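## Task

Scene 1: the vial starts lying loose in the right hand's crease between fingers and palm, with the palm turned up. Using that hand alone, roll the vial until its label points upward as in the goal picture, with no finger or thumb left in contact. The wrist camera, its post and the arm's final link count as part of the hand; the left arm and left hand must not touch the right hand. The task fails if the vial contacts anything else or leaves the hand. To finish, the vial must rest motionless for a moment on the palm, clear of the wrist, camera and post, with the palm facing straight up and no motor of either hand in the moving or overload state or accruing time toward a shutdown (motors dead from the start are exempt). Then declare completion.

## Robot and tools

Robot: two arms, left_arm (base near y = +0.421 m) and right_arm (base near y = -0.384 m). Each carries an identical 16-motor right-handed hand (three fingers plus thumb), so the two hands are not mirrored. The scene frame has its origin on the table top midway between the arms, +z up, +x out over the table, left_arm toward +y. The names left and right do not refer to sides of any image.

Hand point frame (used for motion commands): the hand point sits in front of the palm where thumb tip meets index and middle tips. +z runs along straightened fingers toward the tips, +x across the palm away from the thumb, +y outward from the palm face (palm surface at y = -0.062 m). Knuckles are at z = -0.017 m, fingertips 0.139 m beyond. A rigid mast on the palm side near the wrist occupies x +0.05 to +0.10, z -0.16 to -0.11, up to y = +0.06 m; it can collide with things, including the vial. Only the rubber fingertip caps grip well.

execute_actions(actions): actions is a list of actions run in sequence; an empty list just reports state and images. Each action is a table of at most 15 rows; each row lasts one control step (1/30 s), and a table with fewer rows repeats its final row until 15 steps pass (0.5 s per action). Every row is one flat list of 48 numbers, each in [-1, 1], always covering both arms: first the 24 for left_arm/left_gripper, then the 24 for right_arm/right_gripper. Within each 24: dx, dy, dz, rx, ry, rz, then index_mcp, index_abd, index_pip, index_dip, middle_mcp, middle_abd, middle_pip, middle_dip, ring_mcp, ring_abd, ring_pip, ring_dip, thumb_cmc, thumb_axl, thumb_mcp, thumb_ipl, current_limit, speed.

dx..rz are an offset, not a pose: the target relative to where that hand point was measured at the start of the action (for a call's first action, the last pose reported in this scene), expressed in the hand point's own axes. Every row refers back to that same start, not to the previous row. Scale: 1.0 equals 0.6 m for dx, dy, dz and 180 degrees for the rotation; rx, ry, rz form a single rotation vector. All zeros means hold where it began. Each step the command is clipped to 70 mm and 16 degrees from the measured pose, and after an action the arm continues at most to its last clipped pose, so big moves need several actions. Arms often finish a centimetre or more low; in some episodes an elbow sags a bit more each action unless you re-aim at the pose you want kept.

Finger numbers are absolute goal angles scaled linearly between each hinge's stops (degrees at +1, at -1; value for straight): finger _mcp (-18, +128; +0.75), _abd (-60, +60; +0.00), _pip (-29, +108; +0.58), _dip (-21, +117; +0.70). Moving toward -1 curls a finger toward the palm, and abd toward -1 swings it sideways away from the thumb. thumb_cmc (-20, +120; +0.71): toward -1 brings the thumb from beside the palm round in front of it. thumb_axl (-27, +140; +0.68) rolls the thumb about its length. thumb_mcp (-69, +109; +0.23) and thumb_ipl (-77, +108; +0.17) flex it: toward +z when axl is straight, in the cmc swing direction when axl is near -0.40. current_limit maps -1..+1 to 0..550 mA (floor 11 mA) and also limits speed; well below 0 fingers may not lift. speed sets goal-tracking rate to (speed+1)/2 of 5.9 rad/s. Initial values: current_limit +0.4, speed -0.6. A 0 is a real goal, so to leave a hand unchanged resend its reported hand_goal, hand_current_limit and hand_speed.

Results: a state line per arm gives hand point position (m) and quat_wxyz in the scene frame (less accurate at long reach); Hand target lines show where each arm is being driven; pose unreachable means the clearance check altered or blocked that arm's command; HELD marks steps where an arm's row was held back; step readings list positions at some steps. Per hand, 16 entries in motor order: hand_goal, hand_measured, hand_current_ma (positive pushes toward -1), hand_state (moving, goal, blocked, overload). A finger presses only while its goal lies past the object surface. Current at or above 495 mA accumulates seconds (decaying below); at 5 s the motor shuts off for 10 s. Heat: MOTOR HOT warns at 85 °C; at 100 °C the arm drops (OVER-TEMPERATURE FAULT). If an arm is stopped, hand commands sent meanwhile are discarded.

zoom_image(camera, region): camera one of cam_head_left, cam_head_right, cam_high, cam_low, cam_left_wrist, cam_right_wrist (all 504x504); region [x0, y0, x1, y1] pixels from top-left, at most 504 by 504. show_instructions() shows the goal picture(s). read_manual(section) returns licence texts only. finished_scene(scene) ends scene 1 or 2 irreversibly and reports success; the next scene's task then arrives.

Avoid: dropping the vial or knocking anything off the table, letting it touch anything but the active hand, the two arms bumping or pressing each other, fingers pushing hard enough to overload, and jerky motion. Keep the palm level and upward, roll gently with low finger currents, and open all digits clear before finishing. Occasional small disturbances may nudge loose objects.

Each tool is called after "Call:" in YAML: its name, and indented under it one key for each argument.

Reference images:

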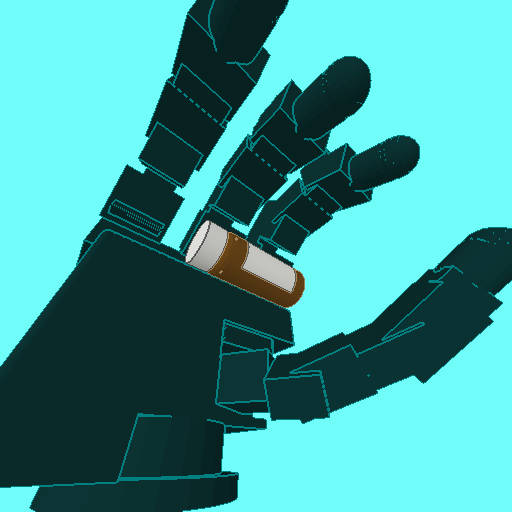

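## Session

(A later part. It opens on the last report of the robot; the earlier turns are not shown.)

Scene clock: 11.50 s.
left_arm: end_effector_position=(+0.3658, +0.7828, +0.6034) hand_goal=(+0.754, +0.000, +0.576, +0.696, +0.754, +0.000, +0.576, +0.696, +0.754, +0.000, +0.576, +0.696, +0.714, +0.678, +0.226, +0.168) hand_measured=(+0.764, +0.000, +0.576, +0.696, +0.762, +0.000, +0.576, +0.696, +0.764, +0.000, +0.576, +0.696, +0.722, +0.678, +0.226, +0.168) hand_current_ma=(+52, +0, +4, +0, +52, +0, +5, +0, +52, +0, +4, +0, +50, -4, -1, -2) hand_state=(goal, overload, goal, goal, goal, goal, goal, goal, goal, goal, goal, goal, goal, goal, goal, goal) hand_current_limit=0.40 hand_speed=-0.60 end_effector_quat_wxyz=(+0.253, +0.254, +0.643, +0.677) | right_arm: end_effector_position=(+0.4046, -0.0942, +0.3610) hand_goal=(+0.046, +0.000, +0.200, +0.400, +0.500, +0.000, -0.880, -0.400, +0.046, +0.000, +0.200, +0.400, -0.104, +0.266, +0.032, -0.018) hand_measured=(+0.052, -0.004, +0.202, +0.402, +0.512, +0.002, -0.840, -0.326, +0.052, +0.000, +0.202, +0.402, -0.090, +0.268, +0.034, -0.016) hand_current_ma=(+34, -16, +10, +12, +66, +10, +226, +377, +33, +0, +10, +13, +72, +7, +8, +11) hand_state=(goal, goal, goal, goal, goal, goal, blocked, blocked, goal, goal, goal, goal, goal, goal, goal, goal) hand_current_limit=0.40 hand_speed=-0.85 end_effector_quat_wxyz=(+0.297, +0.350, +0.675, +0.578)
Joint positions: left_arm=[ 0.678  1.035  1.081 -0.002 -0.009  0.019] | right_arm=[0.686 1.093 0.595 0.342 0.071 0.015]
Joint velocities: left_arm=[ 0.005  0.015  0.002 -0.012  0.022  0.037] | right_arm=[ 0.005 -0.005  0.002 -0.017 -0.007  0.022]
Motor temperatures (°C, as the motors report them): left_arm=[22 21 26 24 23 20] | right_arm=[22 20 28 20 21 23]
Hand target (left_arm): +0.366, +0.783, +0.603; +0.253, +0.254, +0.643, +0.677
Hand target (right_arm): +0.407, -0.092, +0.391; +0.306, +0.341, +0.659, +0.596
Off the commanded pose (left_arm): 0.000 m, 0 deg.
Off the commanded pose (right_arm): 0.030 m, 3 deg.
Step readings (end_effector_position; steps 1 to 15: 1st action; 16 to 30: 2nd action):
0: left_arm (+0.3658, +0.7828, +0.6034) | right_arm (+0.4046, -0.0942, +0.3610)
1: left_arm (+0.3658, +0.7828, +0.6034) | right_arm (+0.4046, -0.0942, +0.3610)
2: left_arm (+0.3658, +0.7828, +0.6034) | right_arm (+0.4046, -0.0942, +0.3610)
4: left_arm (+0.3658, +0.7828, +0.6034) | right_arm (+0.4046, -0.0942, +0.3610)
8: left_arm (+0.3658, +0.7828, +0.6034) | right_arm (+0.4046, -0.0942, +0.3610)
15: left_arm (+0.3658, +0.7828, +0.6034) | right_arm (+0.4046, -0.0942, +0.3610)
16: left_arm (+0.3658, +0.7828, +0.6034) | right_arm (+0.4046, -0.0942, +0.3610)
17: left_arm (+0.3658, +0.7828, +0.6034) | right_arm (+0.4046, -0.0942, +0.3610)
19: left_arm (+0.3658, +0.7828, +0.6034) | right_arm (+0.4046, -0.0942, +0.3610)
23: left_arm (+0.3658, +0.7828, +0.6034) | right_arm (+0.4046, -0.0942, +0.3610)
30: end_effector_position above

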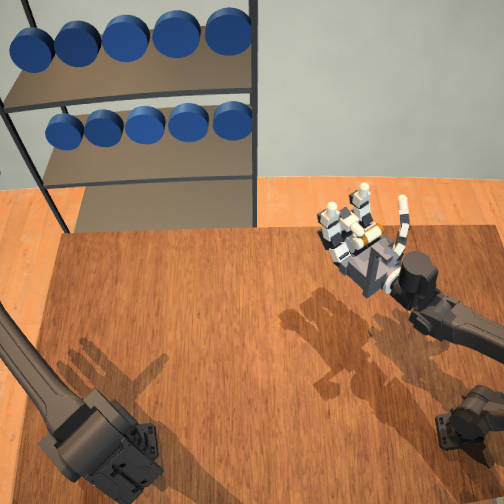

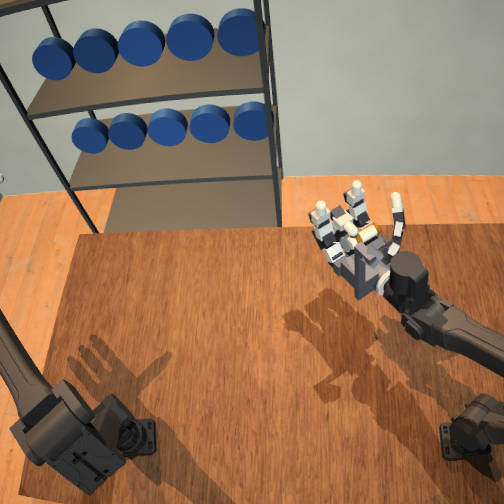

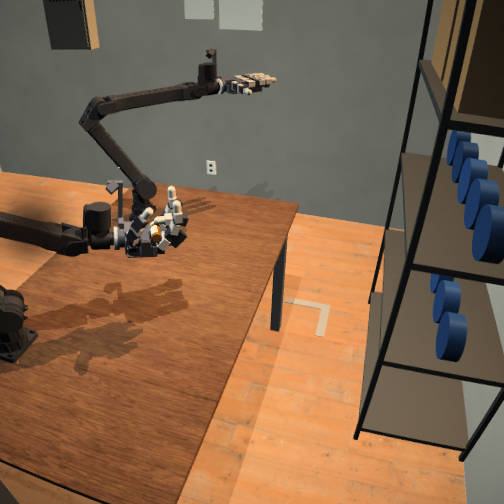

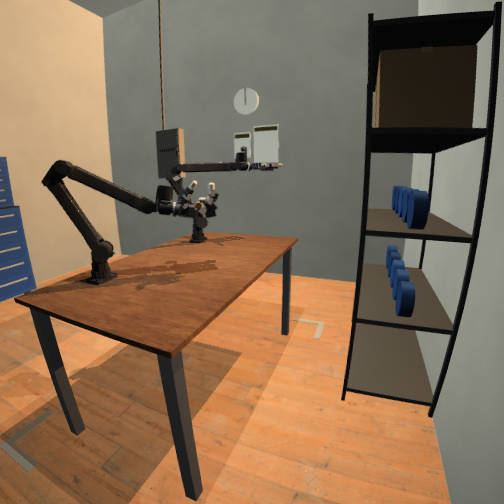

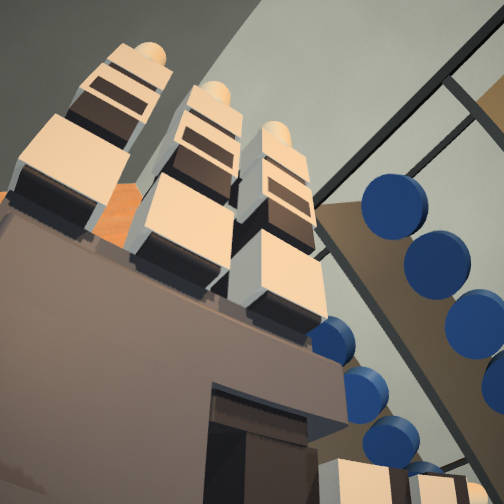

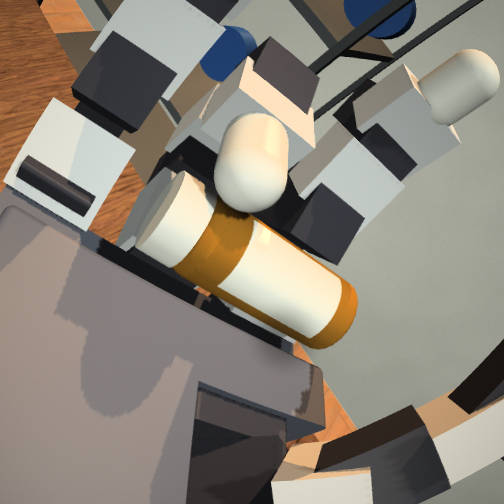

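Call:
execute_actions:
  actions:
    - [[0,0,0,0,0,0,0.754,0,0.576,0.696,0.754,0,0.576,0.696,0.754,0,0.576,0.696,0.714,0.678,0.226,0.168,0.4,-0.6,0,0.05,0,-0.017,0,0,0.046,0,0.2,0.4,0.5,0,-0.88,0.05,0.046,0,0.2,0.4,-0.104,0.266,0.032,-0.018,0.4,-0.7]]
    - [[0,0,0,0,0,0,0.754,0,0.576,0.696,0.754,0,0.576,0.696,0.754,0,0.576,0.696,0.714,0.678,0.226,0.168,0.4,-0.6,0,0.05,0,-0.017,0,0,0.046,0,0.2,0.4,0.27,0,-0.88,0.05,0.046,0,0.2,0.4,-0.104,0.266,0.032,-0.018,0.4,-0.7]]
    - [[0,0,0,0,0,0,0.754,0,0.576,0.696,0.754,0,0.576,0.696,0.754,0,0.576,0.696,0.714,0.678,0.226,0.168,0.4,-0.6,0,0.05,0,-0.017,0,0,0.046,0,0.2,0.4,0.27,0,-0.88,0.05,0.046,0,0.2,0.4,-0.104,0.266,0.032,-0.018,0.4,-0.7]]

Call:
execute_actions:
  actions:
    - [[0,0,0,0,0,0,0.754,0,0.576,0.696,0.754,0,0.576,0.696,0.754,0,0.576,0.696,0.714,0.678,0.226,0.168,0.4,-0.6,0,0.05,0,-0.017,0,0,0.046,0,0.2,0.4,0.27,0,-0.88,-0.4,0.046,0,0.2,0.4,-0.104,0.266,0.032,-0.018,0.4,-0.7]]
    - [[0,0,0,0,0,0,0.754,0,0.576,0.696,0.754,0,0.576,0.696,0.754,0,0.576,0.696,0.714,0.678,0.226,0.168,0.4,-0.6,0,0.05,0,-0.017,0,0,0.046,0,0.2,0.4,0.27,0,-0.88,-0.4,0.046,0,0.2,0.4,-0.104,0.266,0.032,-0.018,0.4,-0.8]]
    - [[0,0,0,0,0,0,0.754,0,0.576,0.696,0.754,0,0.576,0.696,0.754,0,0.576,0.696,0.714,0.678,0.226,0.168,0.4,-0.6,0,0.05,0,-0.017,0,0,0.046,0,0.2,0.4,0.5,0,-0.88,-0.4,0.046,0,0.2,0.4,-0.104,0.266,0.032,-0.018,0.4,-0.85]]
    - [[0,0,0,0,0,0,0.754,0,0.576,0.696,0.754,0,0.576,0.696,0.754,0,0.576,0.696,0.714,0.678,0.226,0.168,0.4,-0.6,0,0.05,0,-0.017,0,0,0.046,0,0.2,0.4,0.5,0,-0.88,-0.4,0.046,0,0.2,0.4,-0.104,0.266,0.032,-0.018,0.4,-0.85]]
    - [[0,0,0,0,0,0,0.754,0,0.576,0.696,0.754,0,0.576,0.696,0.754,0,0.576,0.696,0.714,0.678,0.226,0.168,0.4,-0.6,0,0.05,0,-0.017,0,0,0.046,0,0.2,0.4,0.5,0,-0.88,0.05,0.046,0,0.2,0.4,-0.104,0.266,0.032,-0.018,0.4,-0.7]]
    - [[0,0,0,0,0,0,0.754,0,0.576,0.696,0.754,0,0.576,0.696,0.754,0,0.576,0.696,0.714,0.678,0.226,0.168,0.4,-0.6,0,0.05,0,-0.017,0,0,0.046,0,0.2,0.4,0.27,0,-0.88,0.05,0.046,0,0.2,0.4,-0.104,0.266,0.032,-0.018,0.4,-0.7]]
    - [[0,0,0,0,0,0,0.754,0,0.576,0.696,0.754,0,0.576,0.696,0.754,0,0.576,0.696,0.714,0.678,0.226,0.168,0.4,-0.6,0,0.05,0,-0.017,0,0,0.046,0,0.2,0.4,0.27,0,-0.88,0.05,0.046,0,0.2,0.4,-0.104,0.266,0.032,-0.018,0.4,-0.7]]

Scene clock: 13.67 s.
left_arm: end_effector_position=(+0.3658, +0.7828, +0.6034) hand_goal=(+0.754, +0.000, +0.576, +0.696, +0.754, +0.000, +0.576, +0.696, +0.754, +0.000, +0.576, +0.696, +0.714, +0.678, +0.226, +0.168) hand_measured=(+0.764, +0.000, +0.576, +0.696, +0.762, +0.000, +0.576, +0.696, +0.764, +0.000, +0.576, +0.696, +0.722, +0.678, +0.226, +0.168) hand_current_ma=(+52, +0, +4, +0, +52, +0, +5, +0, +52, +0, +4, +0, +50, -4, -1, -2) hand_state=(goal, overload, goal, goal, goal, goal, goal, goal, goal, goal, goal, goal, goal, goal, goal, goal) hand_current_limit=0.40 hand_speed=-0.60 end_effector_quat_wxyz=(+0.253, +0.254, +0.643, +0.677) | right_arm: end_effector_position=(+0.4046, -0.0942, +0.3610) hand_goal=(+0.046, +0.000, +0.200, +0.400, +0.270, +0.000, -0.880, +0.050, +0.046, +0.000, +0.200, +0.400, -0.104, +0.266, +0.032, -0.018) hand_measured=(+0.052, -0.004, +0.202, +0.402, +0.286, +0.002, -0.880, +0.046, +0.052, +0.000, +0.202, +0.402, -0.090, +0.268, +0.034, -0.016) hand_current_ma=(+34, -15, +10, +12, +90, +10, +4, -21, +33, +0, +10, +13, +72, +7, +8, +11) hand_state=(goal, goal, goal, goal, goal, goal, goal, goal, goal, goal, goal, goal, goal, goal, goal, goal) hand_current_limit=0.40 hand_speed=-0.70 end_effector_quat_wxyz=(+0.297, +0.350, +0.675, +0.578)
Joint positions: left_arm=[ 0.678  1.035  1.081 -0.002 -0.009  0.019] | right_arm=[0.686 1.093 0.595 0.342 0.071 0.015]
Joint velocities: left_arm=[-0.005 -0.015 -0.007 -0.007 -0.007 -0.022] | right_arm=[-0.015 -0.015 -0.002  0.012 -0.022  0.051]
Motor temperatures (°C, as the motors report them): left_arm=[22 21 27 24 23 20] | right_arm=[22 20 29 20 21 23]
Hand target (left_arm): +0.366, +0.783, +0.603; +0.253, +0.254, +0.643, +0.677
Hand target (right_arm): +0.407, -0.092, +0.391; +0.306, +0.341, +0.659, +0.596
Off the commanded pose (left_arm): 0.000 m, 0 deg.
Off the commanded pose (right_arm): 0.030 m, 3 deg.
Step readings (end_effector_position; steps 1 to 15: 1st action; 16 to 30: 2nd action; 31 to 45: 3rd action):
0: left_arm (+0.3658, +0.7828, +0.6034) | right_arm (+0.4046, -0.0942, +0.3610)
1: left_arm (+0.3658, +0.7828, +0.6034) | right_arm (+0.4046, -0.0942, +0.3610)
2: left_arm (+0.3658, +0.7828, +0.6034) | right_arm (+0.4046, -0.0942, +0.3610)
4: left_arm (+0.3658, +0.7828, +0.6034) | right_arm (+0.4046, -0.0942, +0.3610)
8: left_arm (+0.3658, +0.7828, +0.6034) | right_arm (+0.4046, -0.0942, +0.3610)
15: left_arm (+0.3658, +0.7828, +0.6034) | right_arm (+0.4046, -0.0942, +0.3610)
16: left_arm (+0.3658, +0.7828, +0.6034) | right_arm (+0.4046, -0.0942, +0.3610)
17: left_arm (+0.3658, +0.7828, +0.6034) | right_arm (+0.4046, -0.0942, +0.3610)
19: left_arm (+0.3658, +0.7828, +0.6034) | right_arm (+0.4046, -0.0942, +0.3610)
23: left_arm (+0.3658, +0.7828, +0.6034) | right_arm (+0.4046, -0.0942, +0.3610)
30: left_arm (+0.3658, +0.7828, +0.6034) | right_arm (+0.4046, -0.0942, +0.3610)
31: left_arm (+0.3658, +0.7828, +0.6034) | right_arm (+0.4046, -0.0942, +0.3610)
32: left_arm (+0.3658, +0.7828, +0.6034) | right_arm (+0.4046, -0.0942, +0.3610)
34: left_arm (+0.3658, +0.7828, +0.6034) | right_arm (+0.4046, -0.0942, +0.3610)
38: left_arm (+0.3658, +0.7828, +0.6034) | right_arm (+0.4046, -0.0942, +0.3610)
45: end_effector_position above

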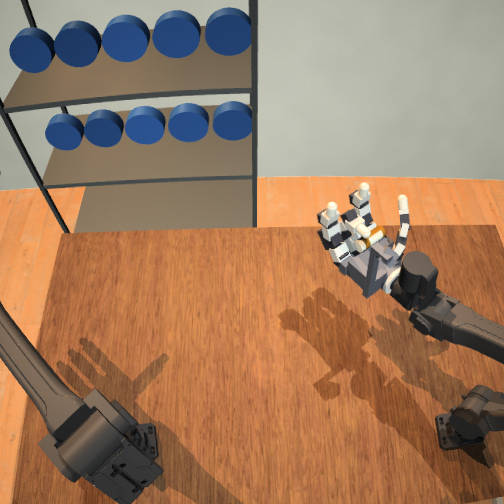

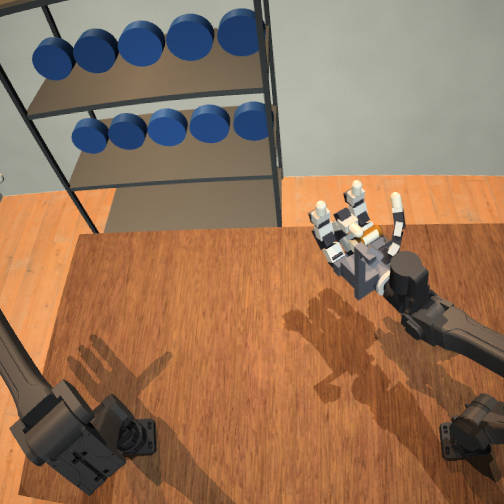

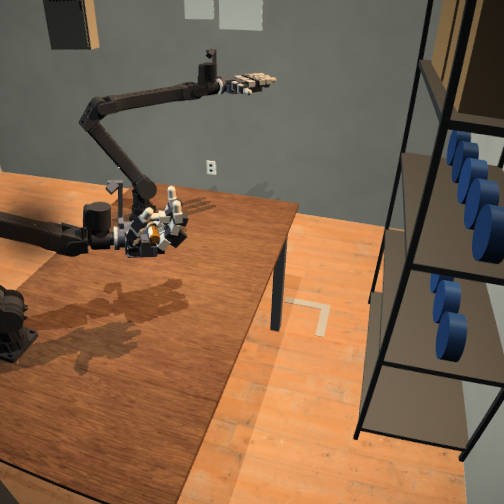

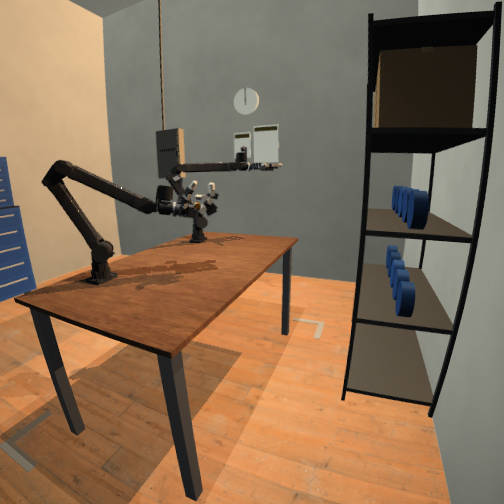

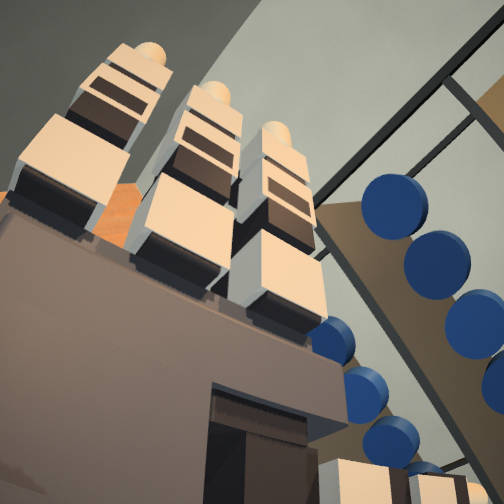

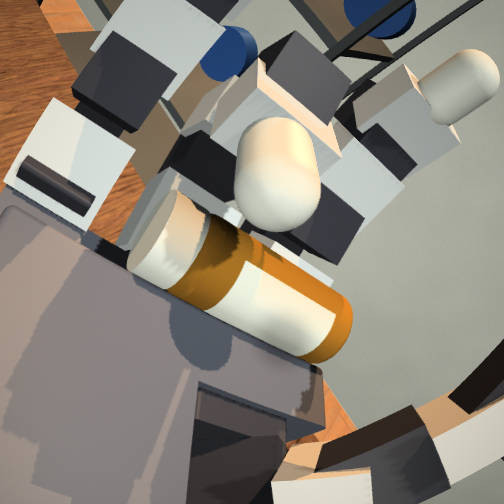

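Scene clock: 17.17 s.
left_arm: end_effector_position=(+0.3658, +0.7828, +0.6034) hand_goal=(+0.754, +0.000, +0.576, +0.696, +0.754, +0.000, +0.576, +0.696, +0.754, +0.000, +0.576, +0.696, +0.714, +0.678, +0.226, +0.168) hand_measured=(+0.764, +0.000, +0.576, +0.696, +0.762, +0.000, +0.576, +0.696, +0.764, +0.000, +0.576, +0.696, +0.722, +0.678, +0.226, +0.168) hand_current_ma=(+52, +0, +4, +0, +52, +0, +5, +0, +52, +0, +4, +0, +50, -4, -1, -2) hand_state=(goal, overload, goal, goal, goal, goal, goal, goal, goal, goal, goal, goal, goal, goal, goal, goal) hand_current_limit=0.40 hand_speed=-0.60 end_effector_quat_wxyz=(+0.253, +0.254, +0.643, +0.677) | right_arm: end_effector_position=(+0.4046, -0.0942, +0.3610) hand_goal=(+0.046, +0.000, +0.200, +0.400, +0.270, +0.000, -0.880, +0.050, +0.046, +0.000, +0.200, +0.400, -0.104, +0.266, +0.032, -0.018) hand_measured=(+0.052, -0.004, +0.202, +0.402, +0.286, +0.002, -0.880, +0.046, +0.052, +0.000, +0.202, +0.402, -0.090, +0.268, +0.034, -0.016) hand_current_ma=(+34, -15, +10, +12, +90, +11, +4, -21, +33, +0, +10, +13, +72, +7, +8, +11) hand_state=(goal, goal, goal, goal, goal, goal, goal, goal, goal, goal, goal, goal, goal, goal, goal, goal) hand_current_limit=0.40 hand_speed=-0.70 end_effector_quat_wxyz=(+0.297, +0.350, +0.675, +0.578)
Joint positions: left_arm=[ 0.678  1.035  1.081 -0.002 -0.009  0.019] | right_arm=[0.686 1.093 0.595 0.342 0.071 0.015]
Joint velocities: left_arm=[ 0.005 -0.015  0.022  0.012  0.037 -0.022] | right_arm=[ 0.005 -0.015 -0.027 -0.002 -0.022  0.007]
Motor temperatures (°C, as the motors report them): left_arm=[22 21 27 24 23 20] | right_arm=[22 20 30 20 21 23]
Hand target (left_arm): +0.366, +0.783, +0.603; +0.253, +0.254, +0.643, +0.677
Hand target (right_arm): +0.407, -0.092, +0.391; +0.306, +0.341, +0.659, +0.596
Off the commanded pose (left_arm): 0.000 m, 0 deg.
Off the commanded pose (right_arm): 0.030 m, 3 deg.
Step readings (end_effector_position; steps 1 to 15: 1st action; 16 to 30: 2nd action; 31 to 45: 3rd action; 46 to 60: 4th action; 61 to 75: 5th action; 76 to 90: 6th action; 91 to 105: 7th action):
0: left_arm (+0.3658, +0.7828, +0.6034) | right_arm (+0.4046, -0.0942, +0.3610)
1: left_arm (+0.3658, +0.7828, +0.6034) | right_arm (+0.4046, -0.0942, +0.3610)
2: left_arm (+0.3658, +0.7828, +0.6034) | right_arm (+0.4046, -0.0942, +0.3610)
4: left_arm (+0.3658, +0.7828, +0.6034) | right_arm (+0.4046, -0.0942, +0.3610)
8: left_arm (+0.3658, +0.7828, +0.6034) | right_arm (+0.4046, -0.0942, +0.3610)
15: left_arm (+0.3658, +0.7828, +0.6034) | right_arm (+0.4046, -0.0942, +0.3610)
16: left_arm (+0.3658, +0.7828, +0.6034) | right_arm (+0.4046, -0.0942, +0.3610)
17: left_arm (+0.3658, +0.7828, +0.6034) | right_arm (+0.4046, -0.0942, +0.3610)
19: left_arm (+0.3658, +0.7828, +0.6034) | right_arm (+0.4046, -0.0942, +0.3610)
23: left_arm (+0.3658, +0.7828, +0.6034) | right_arm (+0.4046, -0.0942, +0.3610)
30: left_arm (+0.3658, +0.7828, +0.6034) | right_arm (+0.4046, -0.0942, +0.3610)
31: left_arm (+0.3658, +0.7828, +0.6034) | right_arm (+0.4046, -0.0942, +0.3610)
32: left_arm (+0.3658, +0.7828, +0.6034) | right_arm (+0.4046, -0.0942, +0.3610)
34: left_arm (+0.3658, +0.7828, +0.6034) | right_arm (+0.4046, -0.0942, +0.3610)
38: left_arm (+0.3658, +0.7828, +0.6034) | right_arm (+0.4046, -0.0942, +0.3610)
45: left_arm (+0.3658, +0.7828, +0.6034) | right_arm (+0.4046, -0.0942, +0.3610)
46: left_arm (+0.3658, +0.7828, +0.6034) | right_arm (+0.4046, -0.0942, +0.3610)
47: left_arm (+0.3658, +0.7828, +0.6034) | right_arm (+0.4046, -0.0942, +0.3610)
49: left_arm (+0.3658, +0.7828, +0.6034) | right_arm (+0.4046, -0.0942, +0.3610)
53: left_arm (+0.3658, +0.7828, +0.6034) | right_arm (+0.4046, -0.0942, +0.3610)
60: left_arm (+0.3658, +0.7828, +0.6034) | right_arm (+0.4046, -0.0942, +0.3610)
61: left_arm (+0.3658, +0.7828, +0.6034) | right_arm (+0.4046, -0.0942, +0.3610)
62: left_arm (+0.3658, +0.7828, +0.6034) | right_arm (+0.4046, -0.0942, +0.3610)
64: left_arm (+0.3658, +0.7828, +0.6034) | right_arm (+0.4046, -0.0942, +0.3610)
68: left_arm (+0.3658, +0.7828, +0.6034) | right_arm (+0.4046, -0.0942, +0.3610)
75: left_arm (+0.3658, +0.7828, +0.6034) | right_arm (+0.4046, -0.0942, +0.3610)
76: left_arm (+0.3658, +0.7828, +0.6034) | right_arm (+0.4046, -0.0942, +0.3610)
77: left_arm (+0.3658, +0.7828, +0.6034) | right_arm (+0.4046, -0.0942, +0.3610)
79: left_arm (+0.3658, +0.7828, +0.6034) | right_arm (+0.4046, -0.0942, +0.3610)
83: left_arm (+0.3658, +0.7828, +0.6034) | right_arm (+0.4046, -0.0942, +0.3610)
90: left_arm (+0.3658, +0.7828, +0.6034) | right_arm (+0.4046, -0.0942, +0.3610)
91: left_arm (+0.3658, +0.7828, +0.6034) | right_arm (+0.4046, -0.0942, +0.3610)
92: left_arm (+0.3658, +0.7828, +0.6034) | right_arm (+0.4046, -0.0942, +0.3610)
94: left_arm (+0.3658, +0.7828, +0.6034) | right_arm (+0.4046, -0.0942, +0.3610)
98: left_arm (+0.3658, +0.7828, +0.6034) | right_arm (+0.4046, -0.0942, +0.3610)
105: end_effector_position above

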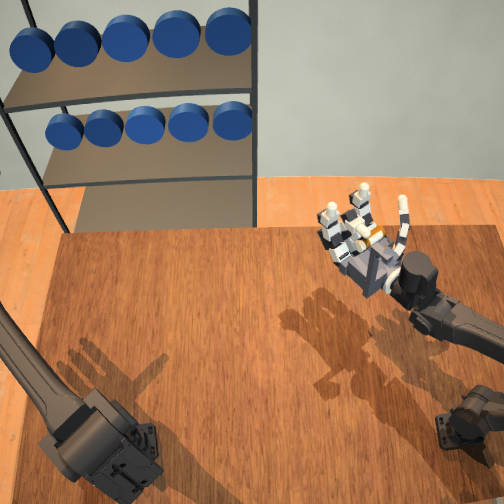

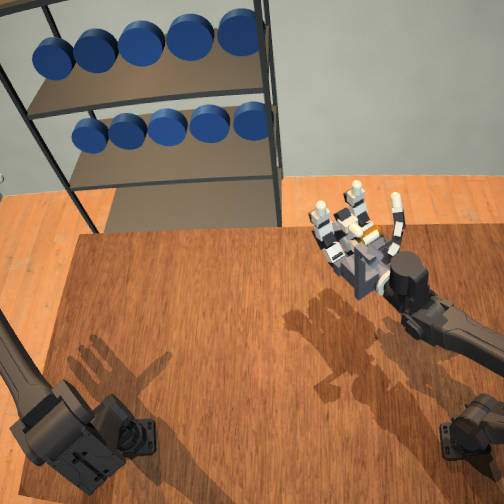

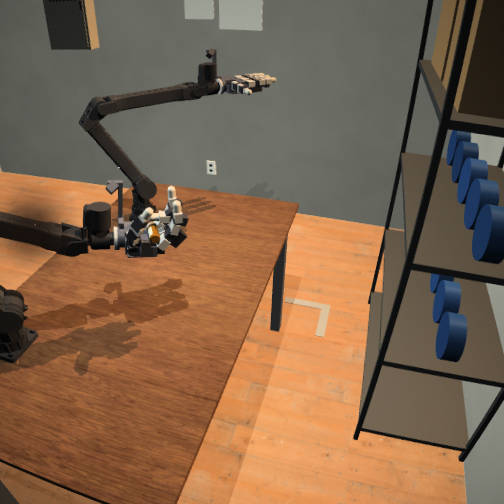

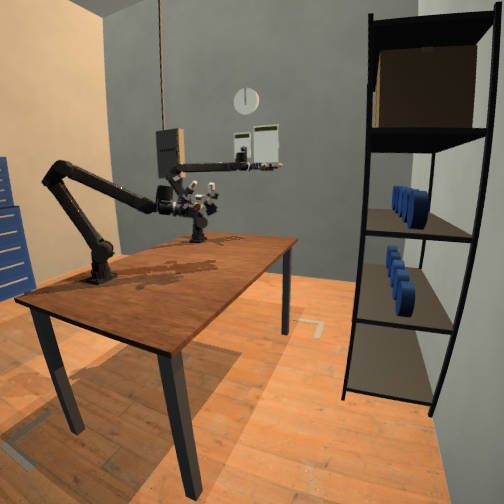

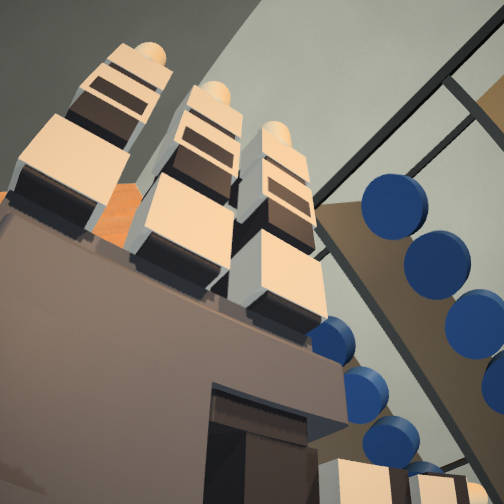

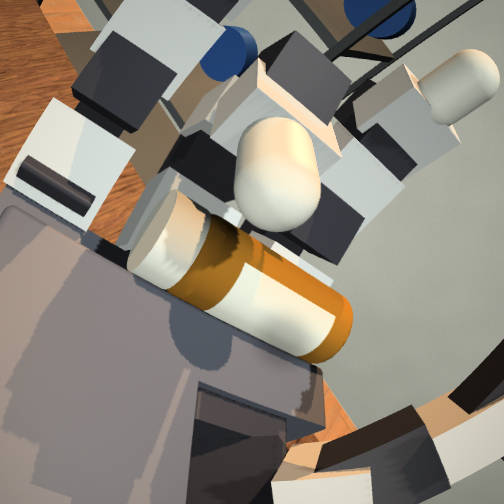

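Call:
execute_actions:
  actions:
    - [[0,0,0,0,0,0,0.754,0,0.576,0.696,0.754,0,0.576,0.696,0.754,0,0.576,0.696,0.714,0.678,0.226,0.168,0.4,-0.6,0,0.05,0,-0.017,0,0,0.046,0,0.2,0.4,0.27,0,-0.88,-0.4,0.046,0,0.2,0.4,-0.104,0.266,0.032,-0.018,0.4,-0.7]]
    - [[0,0,0,0,0,0,0.754,0,0.576,0.696,0.754,0,0.576,0.696,0.754,0,0.576,0.696,0.714,0.678,0.226,0.168,0.4,-0.6,0,0.05,0,-0.017,0,0,0.046,0,0.2,0.4,0.27,0,-0.88,-0.4,0.046,0,0.2,0.4,-0.104,0.266,0.032,-0.018,0.4,-0.8]]
    - [[0,0,0,0,0,0,0.754,0,0.576,0.696,0.754,0,0.576,0.696,0.754,0,0.576,0.696,0.714,0.678,0.226,0.168,0.4,-0.6,0,0.05,0,-0.017,0,0,0.046,0,0.2,0.4,0.27,0,-0.68,-0.65,0.046,0,0.2,0.4,-0.104,0.266,0.032,-0.018,0.4,-0.88]]
    - [[0,0,0,0,0,0,0.754,0,0.576,0.696,0.754,0,0.576,0.696,0.754,0,0.576,0.696,0.714,0.678,0.226,0.168,0.4,-0.6,0,0.05,0,-0.017,0,0,0.046,0,0.2,0.4,0.27,0,-0.68,-0.65,0.046,0,0.2,0.4,-0.104,0.266,0.032,-0.018,0.4,-0.88]]

Scene clock: 19.57 s.
left_arm: end_effector_position=(+0.3658, +0.7828, +0.6034) hand_goal=(+0.754, +0.000, +0.576, +0.696, +0.754, +0.000, +0.576, +0.696, +0.754, +0.000, +0.576, +0.696, +0.714, +0.678, +0.226, +0.168) hand_measured=(+0.764, +0.000, +0.576, +0.696, +0.762, +0.000, +0.576, +0.696, +0.764, +0.000, +0.576, +0.696, +0.722, +0.678, +0.226, +0.168) hand_current_ma=(+52, +0, +4, +0, +52, +0, +5, +0, +52, +0, +4, +0, +50, -4, -1, -2) hand_state=(goal, overload, goal, goal, goal, goal, goal, goal, goal, goal, goal, goal, goal, goal, goal, goal) hand_current_limit=0.40 hand_speed=-0.60 end_effector_quat_wxyz=(+0.253, +0.254, +0.643, +0.677) | right_arm: end_effector_position=(+0.4046, -0.0942, +0.3610) hand_goal=(+0.046, +0.000, +0.200, +0.400, +0.270, +0.000, -0.680, -0.650, +0.046, +0.000, +0.200, +0.400, -0.104, +0.266, +0.032, -0.018) hand_measured=(+0.052, -0.004, +0.202, +0.402, +0.286, +0.002, -0.650, -0.538, +0.052, +0.000, +0.202, +0.402, -0.090, +0.268, +0.034, -0.016) hand_current_ma=(+34, -15, +10, +12, +90, +11, +192, +340, +33, +0, +10, +13, +72, +7, +8, +11) hand_state=(goal, goal, goal, goal, goal, goal, moving, moving, goal, goal, goal, goal, goal, goal, goal, goal) hand_current_limit=0.40 hand_speed=-0.88 end_effector_quat_wxyz=(+0.297, +0.350, +0.675, +0.578)
Joint positions: left_arm=[ 0.678  1.035  1.081 -0.002 -0.009  0.019] | right_arm=[0.686 1.093 0.595 0.342 0.071 0.015]
Joint velocities: left_arm=[ 0.005 -0.005  0.012 -0.002 -0.007 -0.022] | right_arm=[-0.005 -0.005 -0.017 -0.002 -0.007 -0.051]
Motor temperatures (°C, as the motors report them): left_arm=[22 21 28 24 23 20] | right_arm=[22 21 30 20 21 23]
Hand target (left_arm): +0.366, +0.783, +0.603; +0.253, +0.254, +0.643, +0.677
Hand target (right_arm): +0.407, -0.092, +0.391; +0.306, +0.341, +0.659, +0.596
Off the commanded pose (left_arm): 0.000 m, 0 deg.
Off the commanded pose (right_arm): 0.030 m, 3 deg.
Step readings (end_effector_position; steps 1 to 15: 1st action; 16 to 30: 2nd action; 31 to 45: 3rd action; 46 to 60: 4th action):
0: left_arm (+0.3658, +0.7828, +0.6034) | right_arm (+0.4046, -0.0942, +0.3610)
1: left_arm (+0.3658, +0.7828, +0.6034) | right_arm (+0.4046, -0.0942, +0.3610)
2: left_arm (+0.3658, +0.7828, +0.6034) | right_arm (+0.4046, -0.0942, +0.3610)
4: left_arm (+0.3658, +0.7828, +0.6034) | right_arm (+0.4046, -0.0942, +0.3610)
8: left_arm (+0.3658, +0.7828, +0.6034) | right_arm (+0.4046, -0.0942, +0.3610)
15: left_arm (+0.3658, +0.7828, +0.6034) | right_arm (+0.4046, -0.0942, +0.3610)
16: left_arm (+0.3658, +0.7828, +0.6034) | right_arm (+0.4046, -0.0942, +0.3610)
17: left_arm (+0.3658, +0.7828, +0.6034) | right_arm (+0.4046, -0.0942, +0.3610)
19: left_arm (+0.3658, +0.7828, +0.6034) | right_arm (+0.4046, -0.0942, +0.3610)
23: left_arm (+0.3658, +0.7828, +0.6034) | right_arm (+0.4046, -0.0942, +0.3610)
30: left_arm (+0.3658, +0.7828, +0.6034) | right_arm (+0.4046, -0.0942, +0.3610)
31: left_arm (+0.3658, +0.7828, +0.6034) | right_arm (+0.4046, -0.0942, +0.3610)
32: left_arm (+0.3658, +0.7828, +0.6034) | right_arm (+0.4046, -0.0942, +0.3610)
34: left_arm (+0.3658, +0.7828, +0.6034) | right_arm (+0.4046, -0.0942, +0.3610)
38: left_arm (+0.3658, +0.7828, +0.6034) | right_arm (+0.4046, -0.0942, +0.3610)
45: left_arm (+0.3658, +0.7828, +0.6034) | right_arm (+0.4046, -0.0942, +0.3610)
46: left_arm (+0.3658, +0.7828, +0.6034) | right_arm (+0.4046, -0.0942, +0.3610)
47: left_arm (+0.3658, +0.7828, +0.6034) | right_arm (+0.4046, -0.0942, +0.3610)
49: left_arm (+0.3658, +0.7828, +0.6034) | right_arm (+0.4046, -0.0942, +0.3610)
53: left_arm (+0.3658, +0.7828, +0.6034) | right_arm (+0.4046, -0.0942, +0.3610)
60: end_effector_position above

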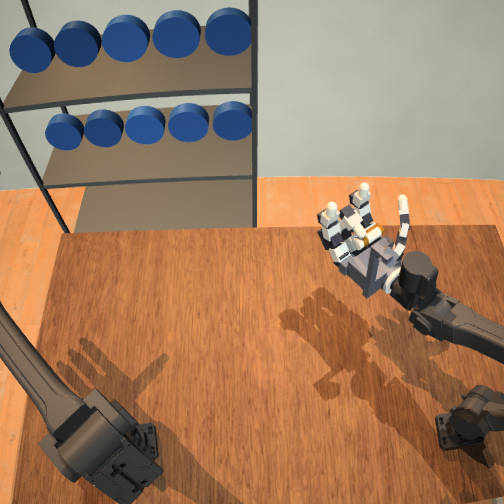

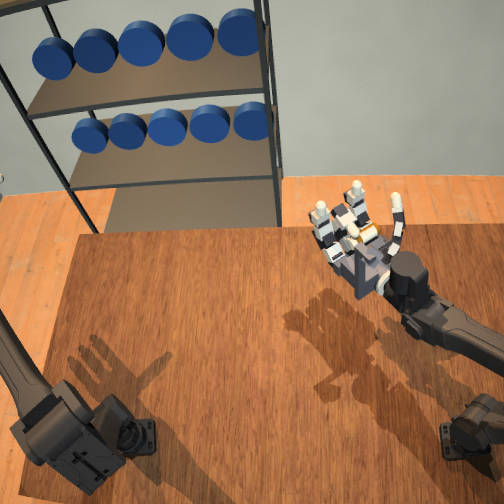

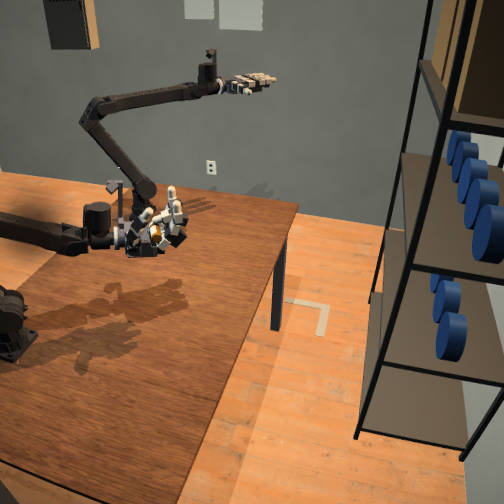

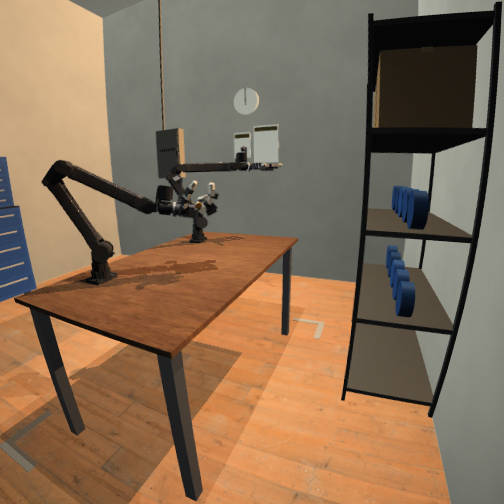

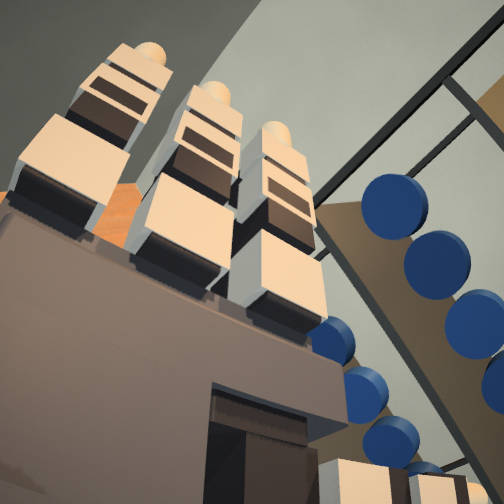

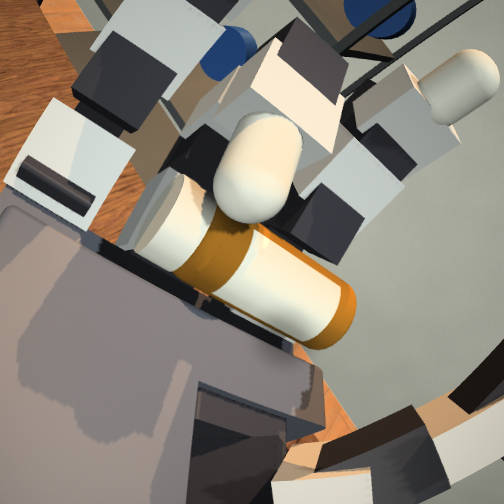

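Call:
execute_actions:
  actions:
    - [[0,0,0,0,0,0,0.754,0,0.576,0.696,0.754,0,0.576,0.696,0.754,0,0.576,0.696,0.714,0.678,0.226,0.168,0.4,-0.6,0,0.05,0,-0.017,0,0,0.046,0,0.2,0.4,0.27,0,-0.55,-0.85,0.046,0,0.2,0.4,-0.104,0.266,0.032,-0.018,0.4,-0.88]]
    - [[0,0,0,0,0,0,0.754,0,0.576,0.696,0.754,0,0.576,0.696,0.754,0,0.576,0.696,0.714,0.678,0.226,0.168,0.4,-0.6,0,0.05,0,-0.017,0,0,0.046,0,0.2,0.4,0.27,0,-0.55,-0.85,0.046,0,0.2,0.4,-0.104,0.266,0.032,-0.018,0.4,-0.88]]

Scene clock: 20.77 s.
left_arm: end_effector_position=(+0.3658, +0.7828, +0.6034) hand_goal=(+0.754, +0.000, +0.576, +0.696, +0.754, +0.000, +0.576, +0.696, +0.754, +0.000, +0.576, +0.696, +0.714, +0.678, +0.226, +0.168) hand_measured=(+0.764, +0.000, +0.576, +0.696, +0.762, +0.000, +0.576, +0.696, +0.764, +0.000, +0.576, +0.696, +0.722, +0.678, +0.226, +0.168) hand_current_ma=(+52, +0, +4, +0, +52, +0, +5, +0, +52, +0, +4, +0, +50, -4, -1, -2) hand_state=(goal, overload, goal, goal, goal, goal, goal, goal, goal, goal, goal, goal, goal, goal, goal, goal) hand_current_limit=0.40 hand_speed=-0.60 end_effector_quat_wxyz=(+0.253, +0.254, +0.643, +0.677) | right_arm: end_effector_position=(+0.4046, -0.0942, +0.3610) hand_goal=(+0.046, +0.000, +0.200, +0.400, +0.270, +0.000, -0.550, -0.850, +0.046, +0.000, +0.200, +0.400, -0.104, +0.266, +0.032, -0.018) hand_measured=(+0.052, -0.004, +0.202, +0.402, +0.286, +0.000, -0.516, -0.724, +0.052, +0.000, +0.202, +0.402, -0.090, +0.268, +0.034, -0.016) hand_current_ma=(+37, -15, +10, +12, +90, -3, +191, +385, +33, +0, +10, +13, +72, +7, +8, +11) hand_state=(goal, goal, goal, goal, goal, goal, blocked, blocked, goal, goal, goal, goal, goal, goal, goal, goal) hand_current_limit=0.40 hand_speed=-0.88 end_effector_quat_wxyz=(+0.297, +0.350, +0.675, +0.578)
Joint positions: left_arm=[ 0.678  1.035  1.081 -0.002 -0.009  0.019] | right_arm=[0.686 1.093 0.595 0.342 0.071 0.015]
Joint velocities: left_arm=[ 0.005  0.005 -0.007  0.002  0.051  0.022] | right_arm=[-0.005  0.005  0.022  0.002  0.022  0.051]
Motor temperatures (°C, as the motors report them): left_arm=[22 21 28 24 23 20] | right_arm=[22 21 31 20 21 23]
Hand target (left_arm): +0.366, +0.783, +0.603; +0.253, +0.254, +0.643, +0.677
Hand target (right_arm): +0.407, -0.092, +0.391; +0.306, +0.341, +0.659, +0.596
Off the commanded pose (left_arm): 0.000 m, 0 deg.
Off the commanded pose (right_arm): 0.030 m, 3 deg.
Step readings (end_effector_position; steps 1 to 15: 1st action; 16 to 30: 2nd action):
0: left_arm (+0.3658, +0.7828, +0.6034) | right_arm (+0.4046, -0.0942, +0.3610)
1: left_arm (+0.3658, +0.7828, +0.6034) | right_arm (+0.4046, -0.0942, +0.3610)
2: left_arm (+0.3658, +0.7828, +0.6034) | right_arm (+0.4046, -0.0942, +0.3610)
4: left_arm (+0.3658, +0.7828, +0.6034) | right_arm (+0.4046, -0.0942, +0.3610)
8: left_arm (+0.3658, +0.7828, +0.6034) | right_arm (+0.4046, -0.0942, +0.3610)
15: left_arm (+0.3658, +0.7828, +0.6034) | right_arm (+0.4046, -0.0942, +0.3610)
16: left_arm (+0.3658, +0.7828, +0.6034) | right_arm (+0.4046, -0.0942, +0.3610)
17: left_arm (+0.3658, +0.7828, +0.6034) | right_arm (+0.4046, -0.0942, +0.3610)
19: left_arm (+0.3658, +0.7828, +0.6034) | right_arm (+0.4046, -0.0942, +0.3610)
23: left_arm (+0.3658, +0.7828, +0.6034) | right_arm (+0.4046, -0.0942, +0.3610)
30: end_effector_position above

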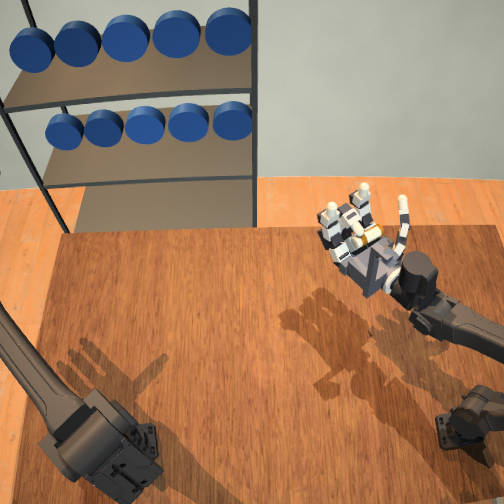

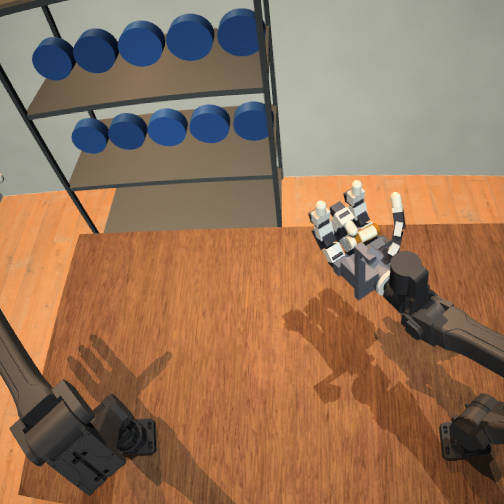

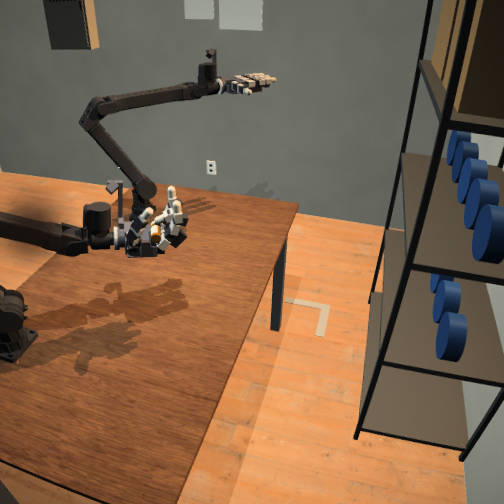

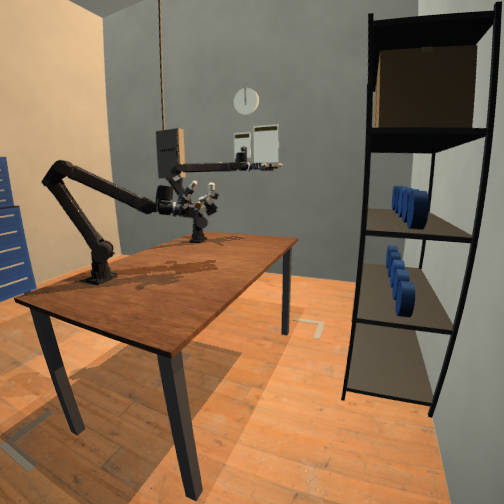

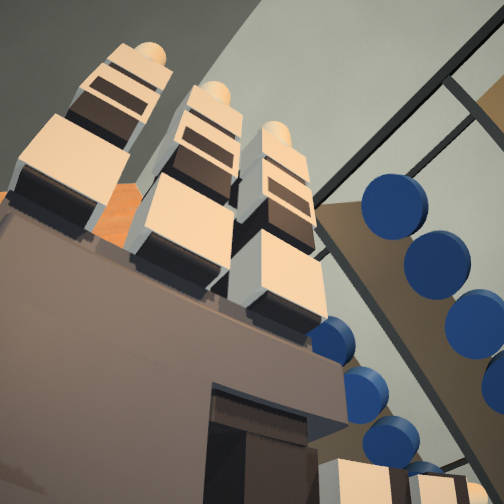

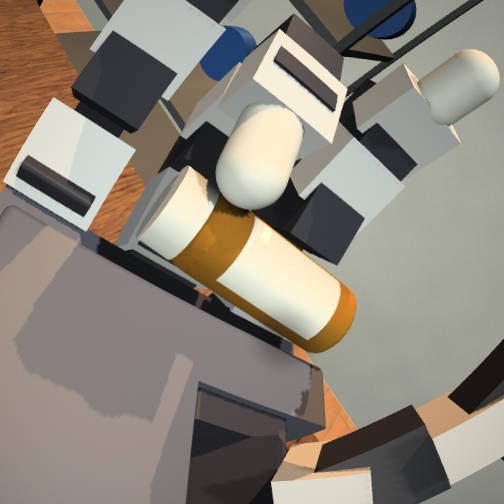

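Call:
execute_actions:
  actions:
    - [[0,0,0,0,0,0,0.754,0,0.576,0.696,0.754,0,0.576,0.696,0.754,0,0.576,0.696,0.714,0.678,0.226,0.168,0.4,-0.6,0,0.05,0,-0.017,0,0,0.046,0,0.2,0.4,0.27,0,-0.45,-1,0.046,0,0.2,0.4,-0.104,0.266,0.032,-0.018,0.4,-0.88]]
    - [[0,0,0,0,0,0,0.754,0,0.576,0.696,0.754,0,0.576,0.696,0.754,0,0.576,0.696,0.714,0.678,0.226,0.168,0.4,-0.6,0,0.05,0,-0.017,0,0,0.046,0,0.2,0.4,0.27,0,-0.45,-1,0.046,0,0.2,0.4,-0.104,0.266,0.032,-0.018,0.4,-0.88]]
    - [[0,0,0,0,0,0,0.754,0,0.576,0.696,0.754,0,0.576,0.696,0.754,0,0.576,0.696,0.714,0.678,0.226,0.168,0.4,-0.6,0,0.05,0,-0.017,0,0,0.046,0,0.2,0.4,0.27,0,-0.45,-0.3,0.046,0,0.2,0.4,-0.104,0.266,0.032,-0.018,0.4,-0.6]]
    - [[0,0,0,0,0,0,0.754,0,0.576,0.696,0.754,0,0.576,0.696,0.754,0,0.576,0.696,0.714,0.678,0.226,0.168,0.4,-0.6,0,0.05,0,-0.017,0,0,0.046,0,0.2,0.4,0.27,0,-0.45,0.05,0.046,0,0.2,0.4,-0.104,0.266,0.032,-0.018,0.4,-0.6]]
    - [[0,0,0,0,0,0,0.754,0,0.576,0.696,0.754,0,0.576,0.696,0.754,0,0.576,0.696,0.714,0.678,0.226,0.168,0.4,-0.6,0,0.05,0,-0.017,0,0,0.046,0,0.2,0.4,0.27,0,-0.88,0.05,0.046,0,0.2,0.4,-0.104,0.266,0.032,-0.018,0.4,-0.6]]

Scene clock: 23.60 s.
left_arm: end_effector_position=(+0.3658, +0.7828, +0.6034) hand_goal=(+0.754, +0.000, +0.576, +0.696, +0.754, +0.000, +0.576, +0.696, +0.754, +0.000, +0.576, +0.696, +0.714, +0.678, +0.226, +0.168) hand_measured=(+0.764, +0.000, +0.576, +0.696, +0.762, +0.000, +0.576, +0.696, +0.764, +0.000, +0.576, +0.696, +0.722, +0.678, +0.226, +0.168) hand_current_ma=(+52, +0, +4, +0, +52, +0, +5, +0, +52, +0, +4, +0, +50, -4, -1, -2) hand_state=(goal, overload, goal, goal, goal, goal, goal, goal, goal, goal, goal, goal, goal, goal, goal, goal) hand_current_limit=0.40 hand_speed=-0.60 end_effector_quat_wxyz=(+0.253, +0.254, +0.643, +0.677) | right_arm: end_effector_position=(+0.4046, -0.0942, +0.3610) hand_goal=(+0.046, +0.000, +0.200, +0.400, +0.270, +0.000, -0.880, +0.050, +0.046, +0.000, +0.200, +0.400, -0.104, +0.266, +0.032, -0.018) hand_measured=(+0.052, -0.004, +0.202, +0.402, +0.286, +0.000, -0.850, +0.046, +0.052, +0.000, +0.202, +0.402, -0.090, +0.268, +0.034, -0.016) hand_current_ma=(+37, -15, +10, +12, +89, -3, -26, -20, +33, +0, +10, +13, +72, +7, +8, +11) hand_state=(goal, goal, goal, goal, goal, goal, moving, goal, goal, goal, goal, goal, goal, goal, goal, goal) hand_current_limit=0.40 hand_speed=-0.60 end_effector_quat_wxyz=(+0.297, +0.350, +0.675, +0.578)
Joint positions: left_arm=[ 0.678  1.035  1.081 -0.002 -0.009  0.019] | right_arm=[0.686 1.093 0.595 0.342 0.071 0.015]
Joint velocities: left_arm=[-0.005 -0.005 -0.002 -0.007 -0.007 -0.007] | right_arm=[ 0.015 -0.015 -0.002  0.007 -0.022 -0.022]
Motor temperatures (°C, as the motors report them): left_arm=[22 21 28 24 23 20] | right_arm=[22 21 31 20 21 23]
Hand target (left_arm): +0.366, +0.783, +0.603; +0.253, +0.254, +0.643, +0.677
Hand target (right_arm): +0.407, -0.092, +0.391; +0.306, +0.341, +0.659, +0.596
Off the commanded pose (left_arm): 0.000 m, 0 deg.
Off the commanded pose (right_arm): 0.030 m, 3 deg.
Step readings (end_effector_position; steps 1 to 15: 1st action; 16 to 30: 2nd action; 31 to 45: 3rd action; 46 to 60: 4th action; 61 to 75: 5th action):
0: left_arm (+0.3658, +0.7828, +0.6034) | right_arm (+0.4046, -0.0942, +0.3610)
1: left_arm (+0.3658, +0.7828, +0.6034) | right_arm (+0.4046, -0.0942, +0.3610)
2: left_arm (+0.3658, +0.7828, +0.6034) | right_arm (+0.4046, -0.0942, +0.3610)
4: left_arm (+0.3658, +0.7828, +0.6034) | right_arm (+0.4046, -0.0942, +0.3610)
8: left_arm (+0.3658, +0.7828, +0.6034) | right_arm (+0.4046, -0.0942, +0.3610)
15: left_arm (+0.3658, +0.7828, +0.6034) | right_arm (+0.4046, -0.0942, +0.3610)
16: left_arm (+0.3658, +0.7828, +0.6034) | right_arm (+0.4046, -0.0942, +0.3610)
17: left_arm (+0.3658, +0.7828, +0.6034) | right_arm (+0.4046, -0.0942, +0.3610)
19: left_arm (+0.3658, +0.7828, +0.6034) | right_arm (+0.4046, -0.0942, +0.3610)
23: left_arm (+0.3658, +0.7828, +0.6034) | right_arm (+0.4046, -0.0942, +0.3610)
30: left_arm (+0.3658, +0.7828, +0.6034) | right_arm (+0.4046, -0.0942, +0.3610)
31: left_arm (+0.3658, +0.7828, +0.6034) | right_arm (+0.4046, -0.0942, +0.3610)
32: left_arm (+0.3658, +0.7828, +0.6034) | right_arm (+0.4046, -0.0942, +0.3610)
34: left_arm (+0.3658, +0.7828, +0.6034) | right_arm (+0.4046, -0.0942, +0.3610)
38: left_arm (+0.3658, +0.7828, +0.6034) | right_arm (+0.4046, -0.0942, +0.3610)
45: left_arm (+0.3658, +0.7828, +0.6034) | right_arm (+0.4046, -0.0942, +0.3610)
46: left_arm (+0.3658, +0.7828, +0.6034) | right_arm (+0.4046, -0.0942, +0.3610)
47: left_arm (+0.3658, +0.7828, +0.6034) | right_arm (+0.4046, -0.0942, +0.3610)
49: left_arm (+0.3658, +0.7828, +0.6034) | right_arm (+0.4046, -0.0942, +0.3610)
53: left_arm (+0.3658, +0.7828, +0.6034) | right_arm (+0.4046, -0.0942, +0.3610)
60: left_arm (+0.3658, +0.7828, +0.6034) | right_arm (+0.4046, -0.0942, +0.3610)
61: left_arm (+0.3658, +0.7828, +0.6034) | right_arm (+0.4046, -0.0942, +0.3610)
62: left_arm (+0.3658, +0.7828, +0.6034) | right_arm (+0.4046, -0.0942, +0.3610)
64: left_arm (+0.3658, +0.7828, +0.6034) | right_arm (+0.4046, -0.0942, +0.3610)
68: left_arm (+0.3658, +0.7828, +0.6034) | right_arm (+0.4046, -0.0942, +0.3610)
75: end_effector_position above

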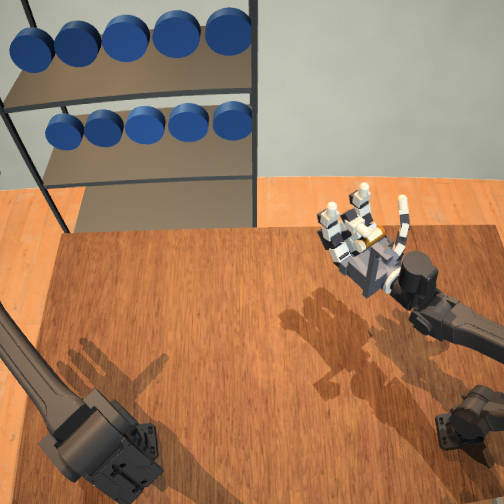

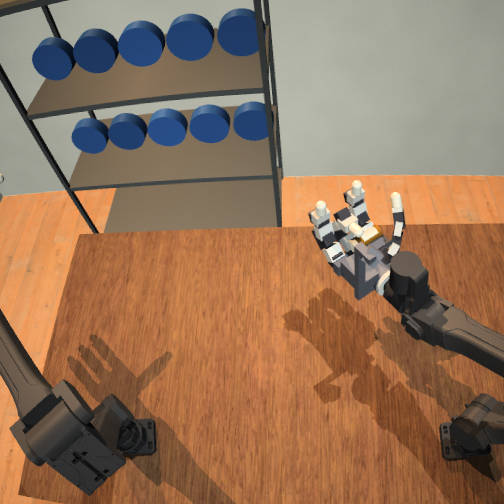

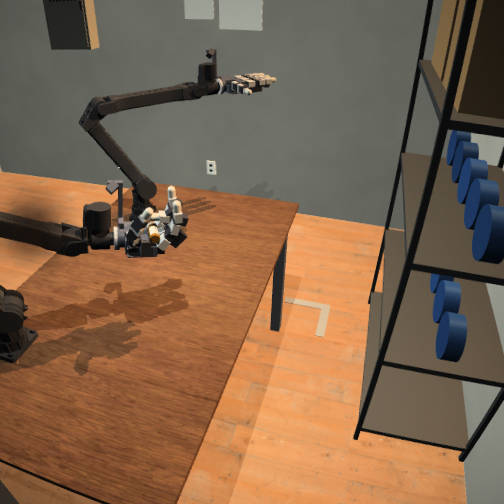

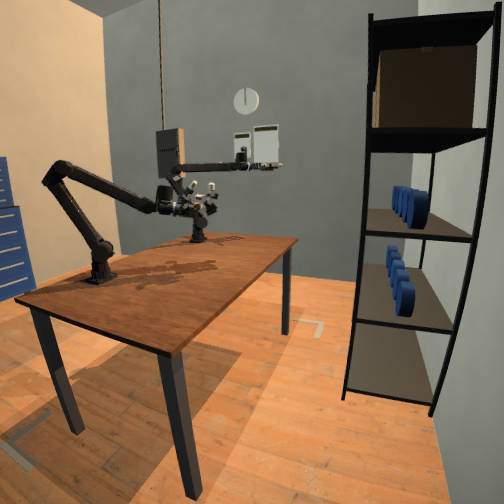

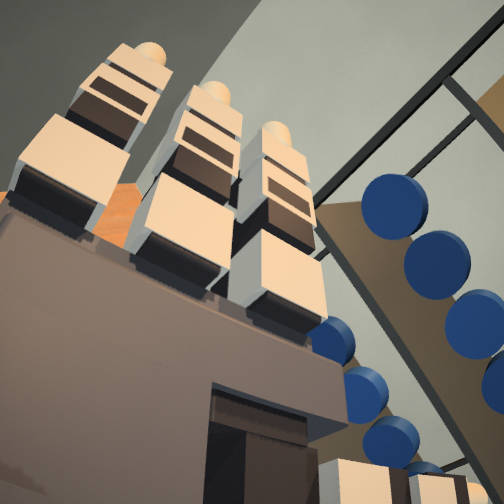

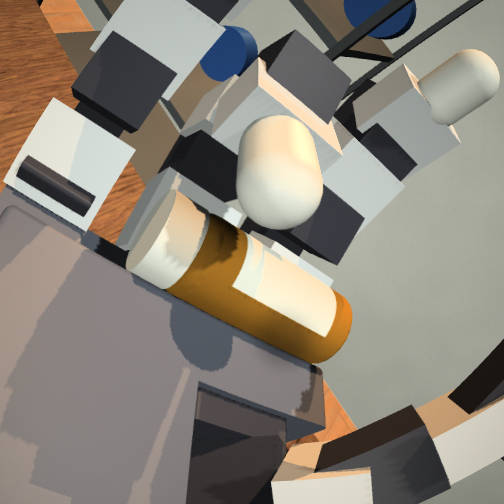

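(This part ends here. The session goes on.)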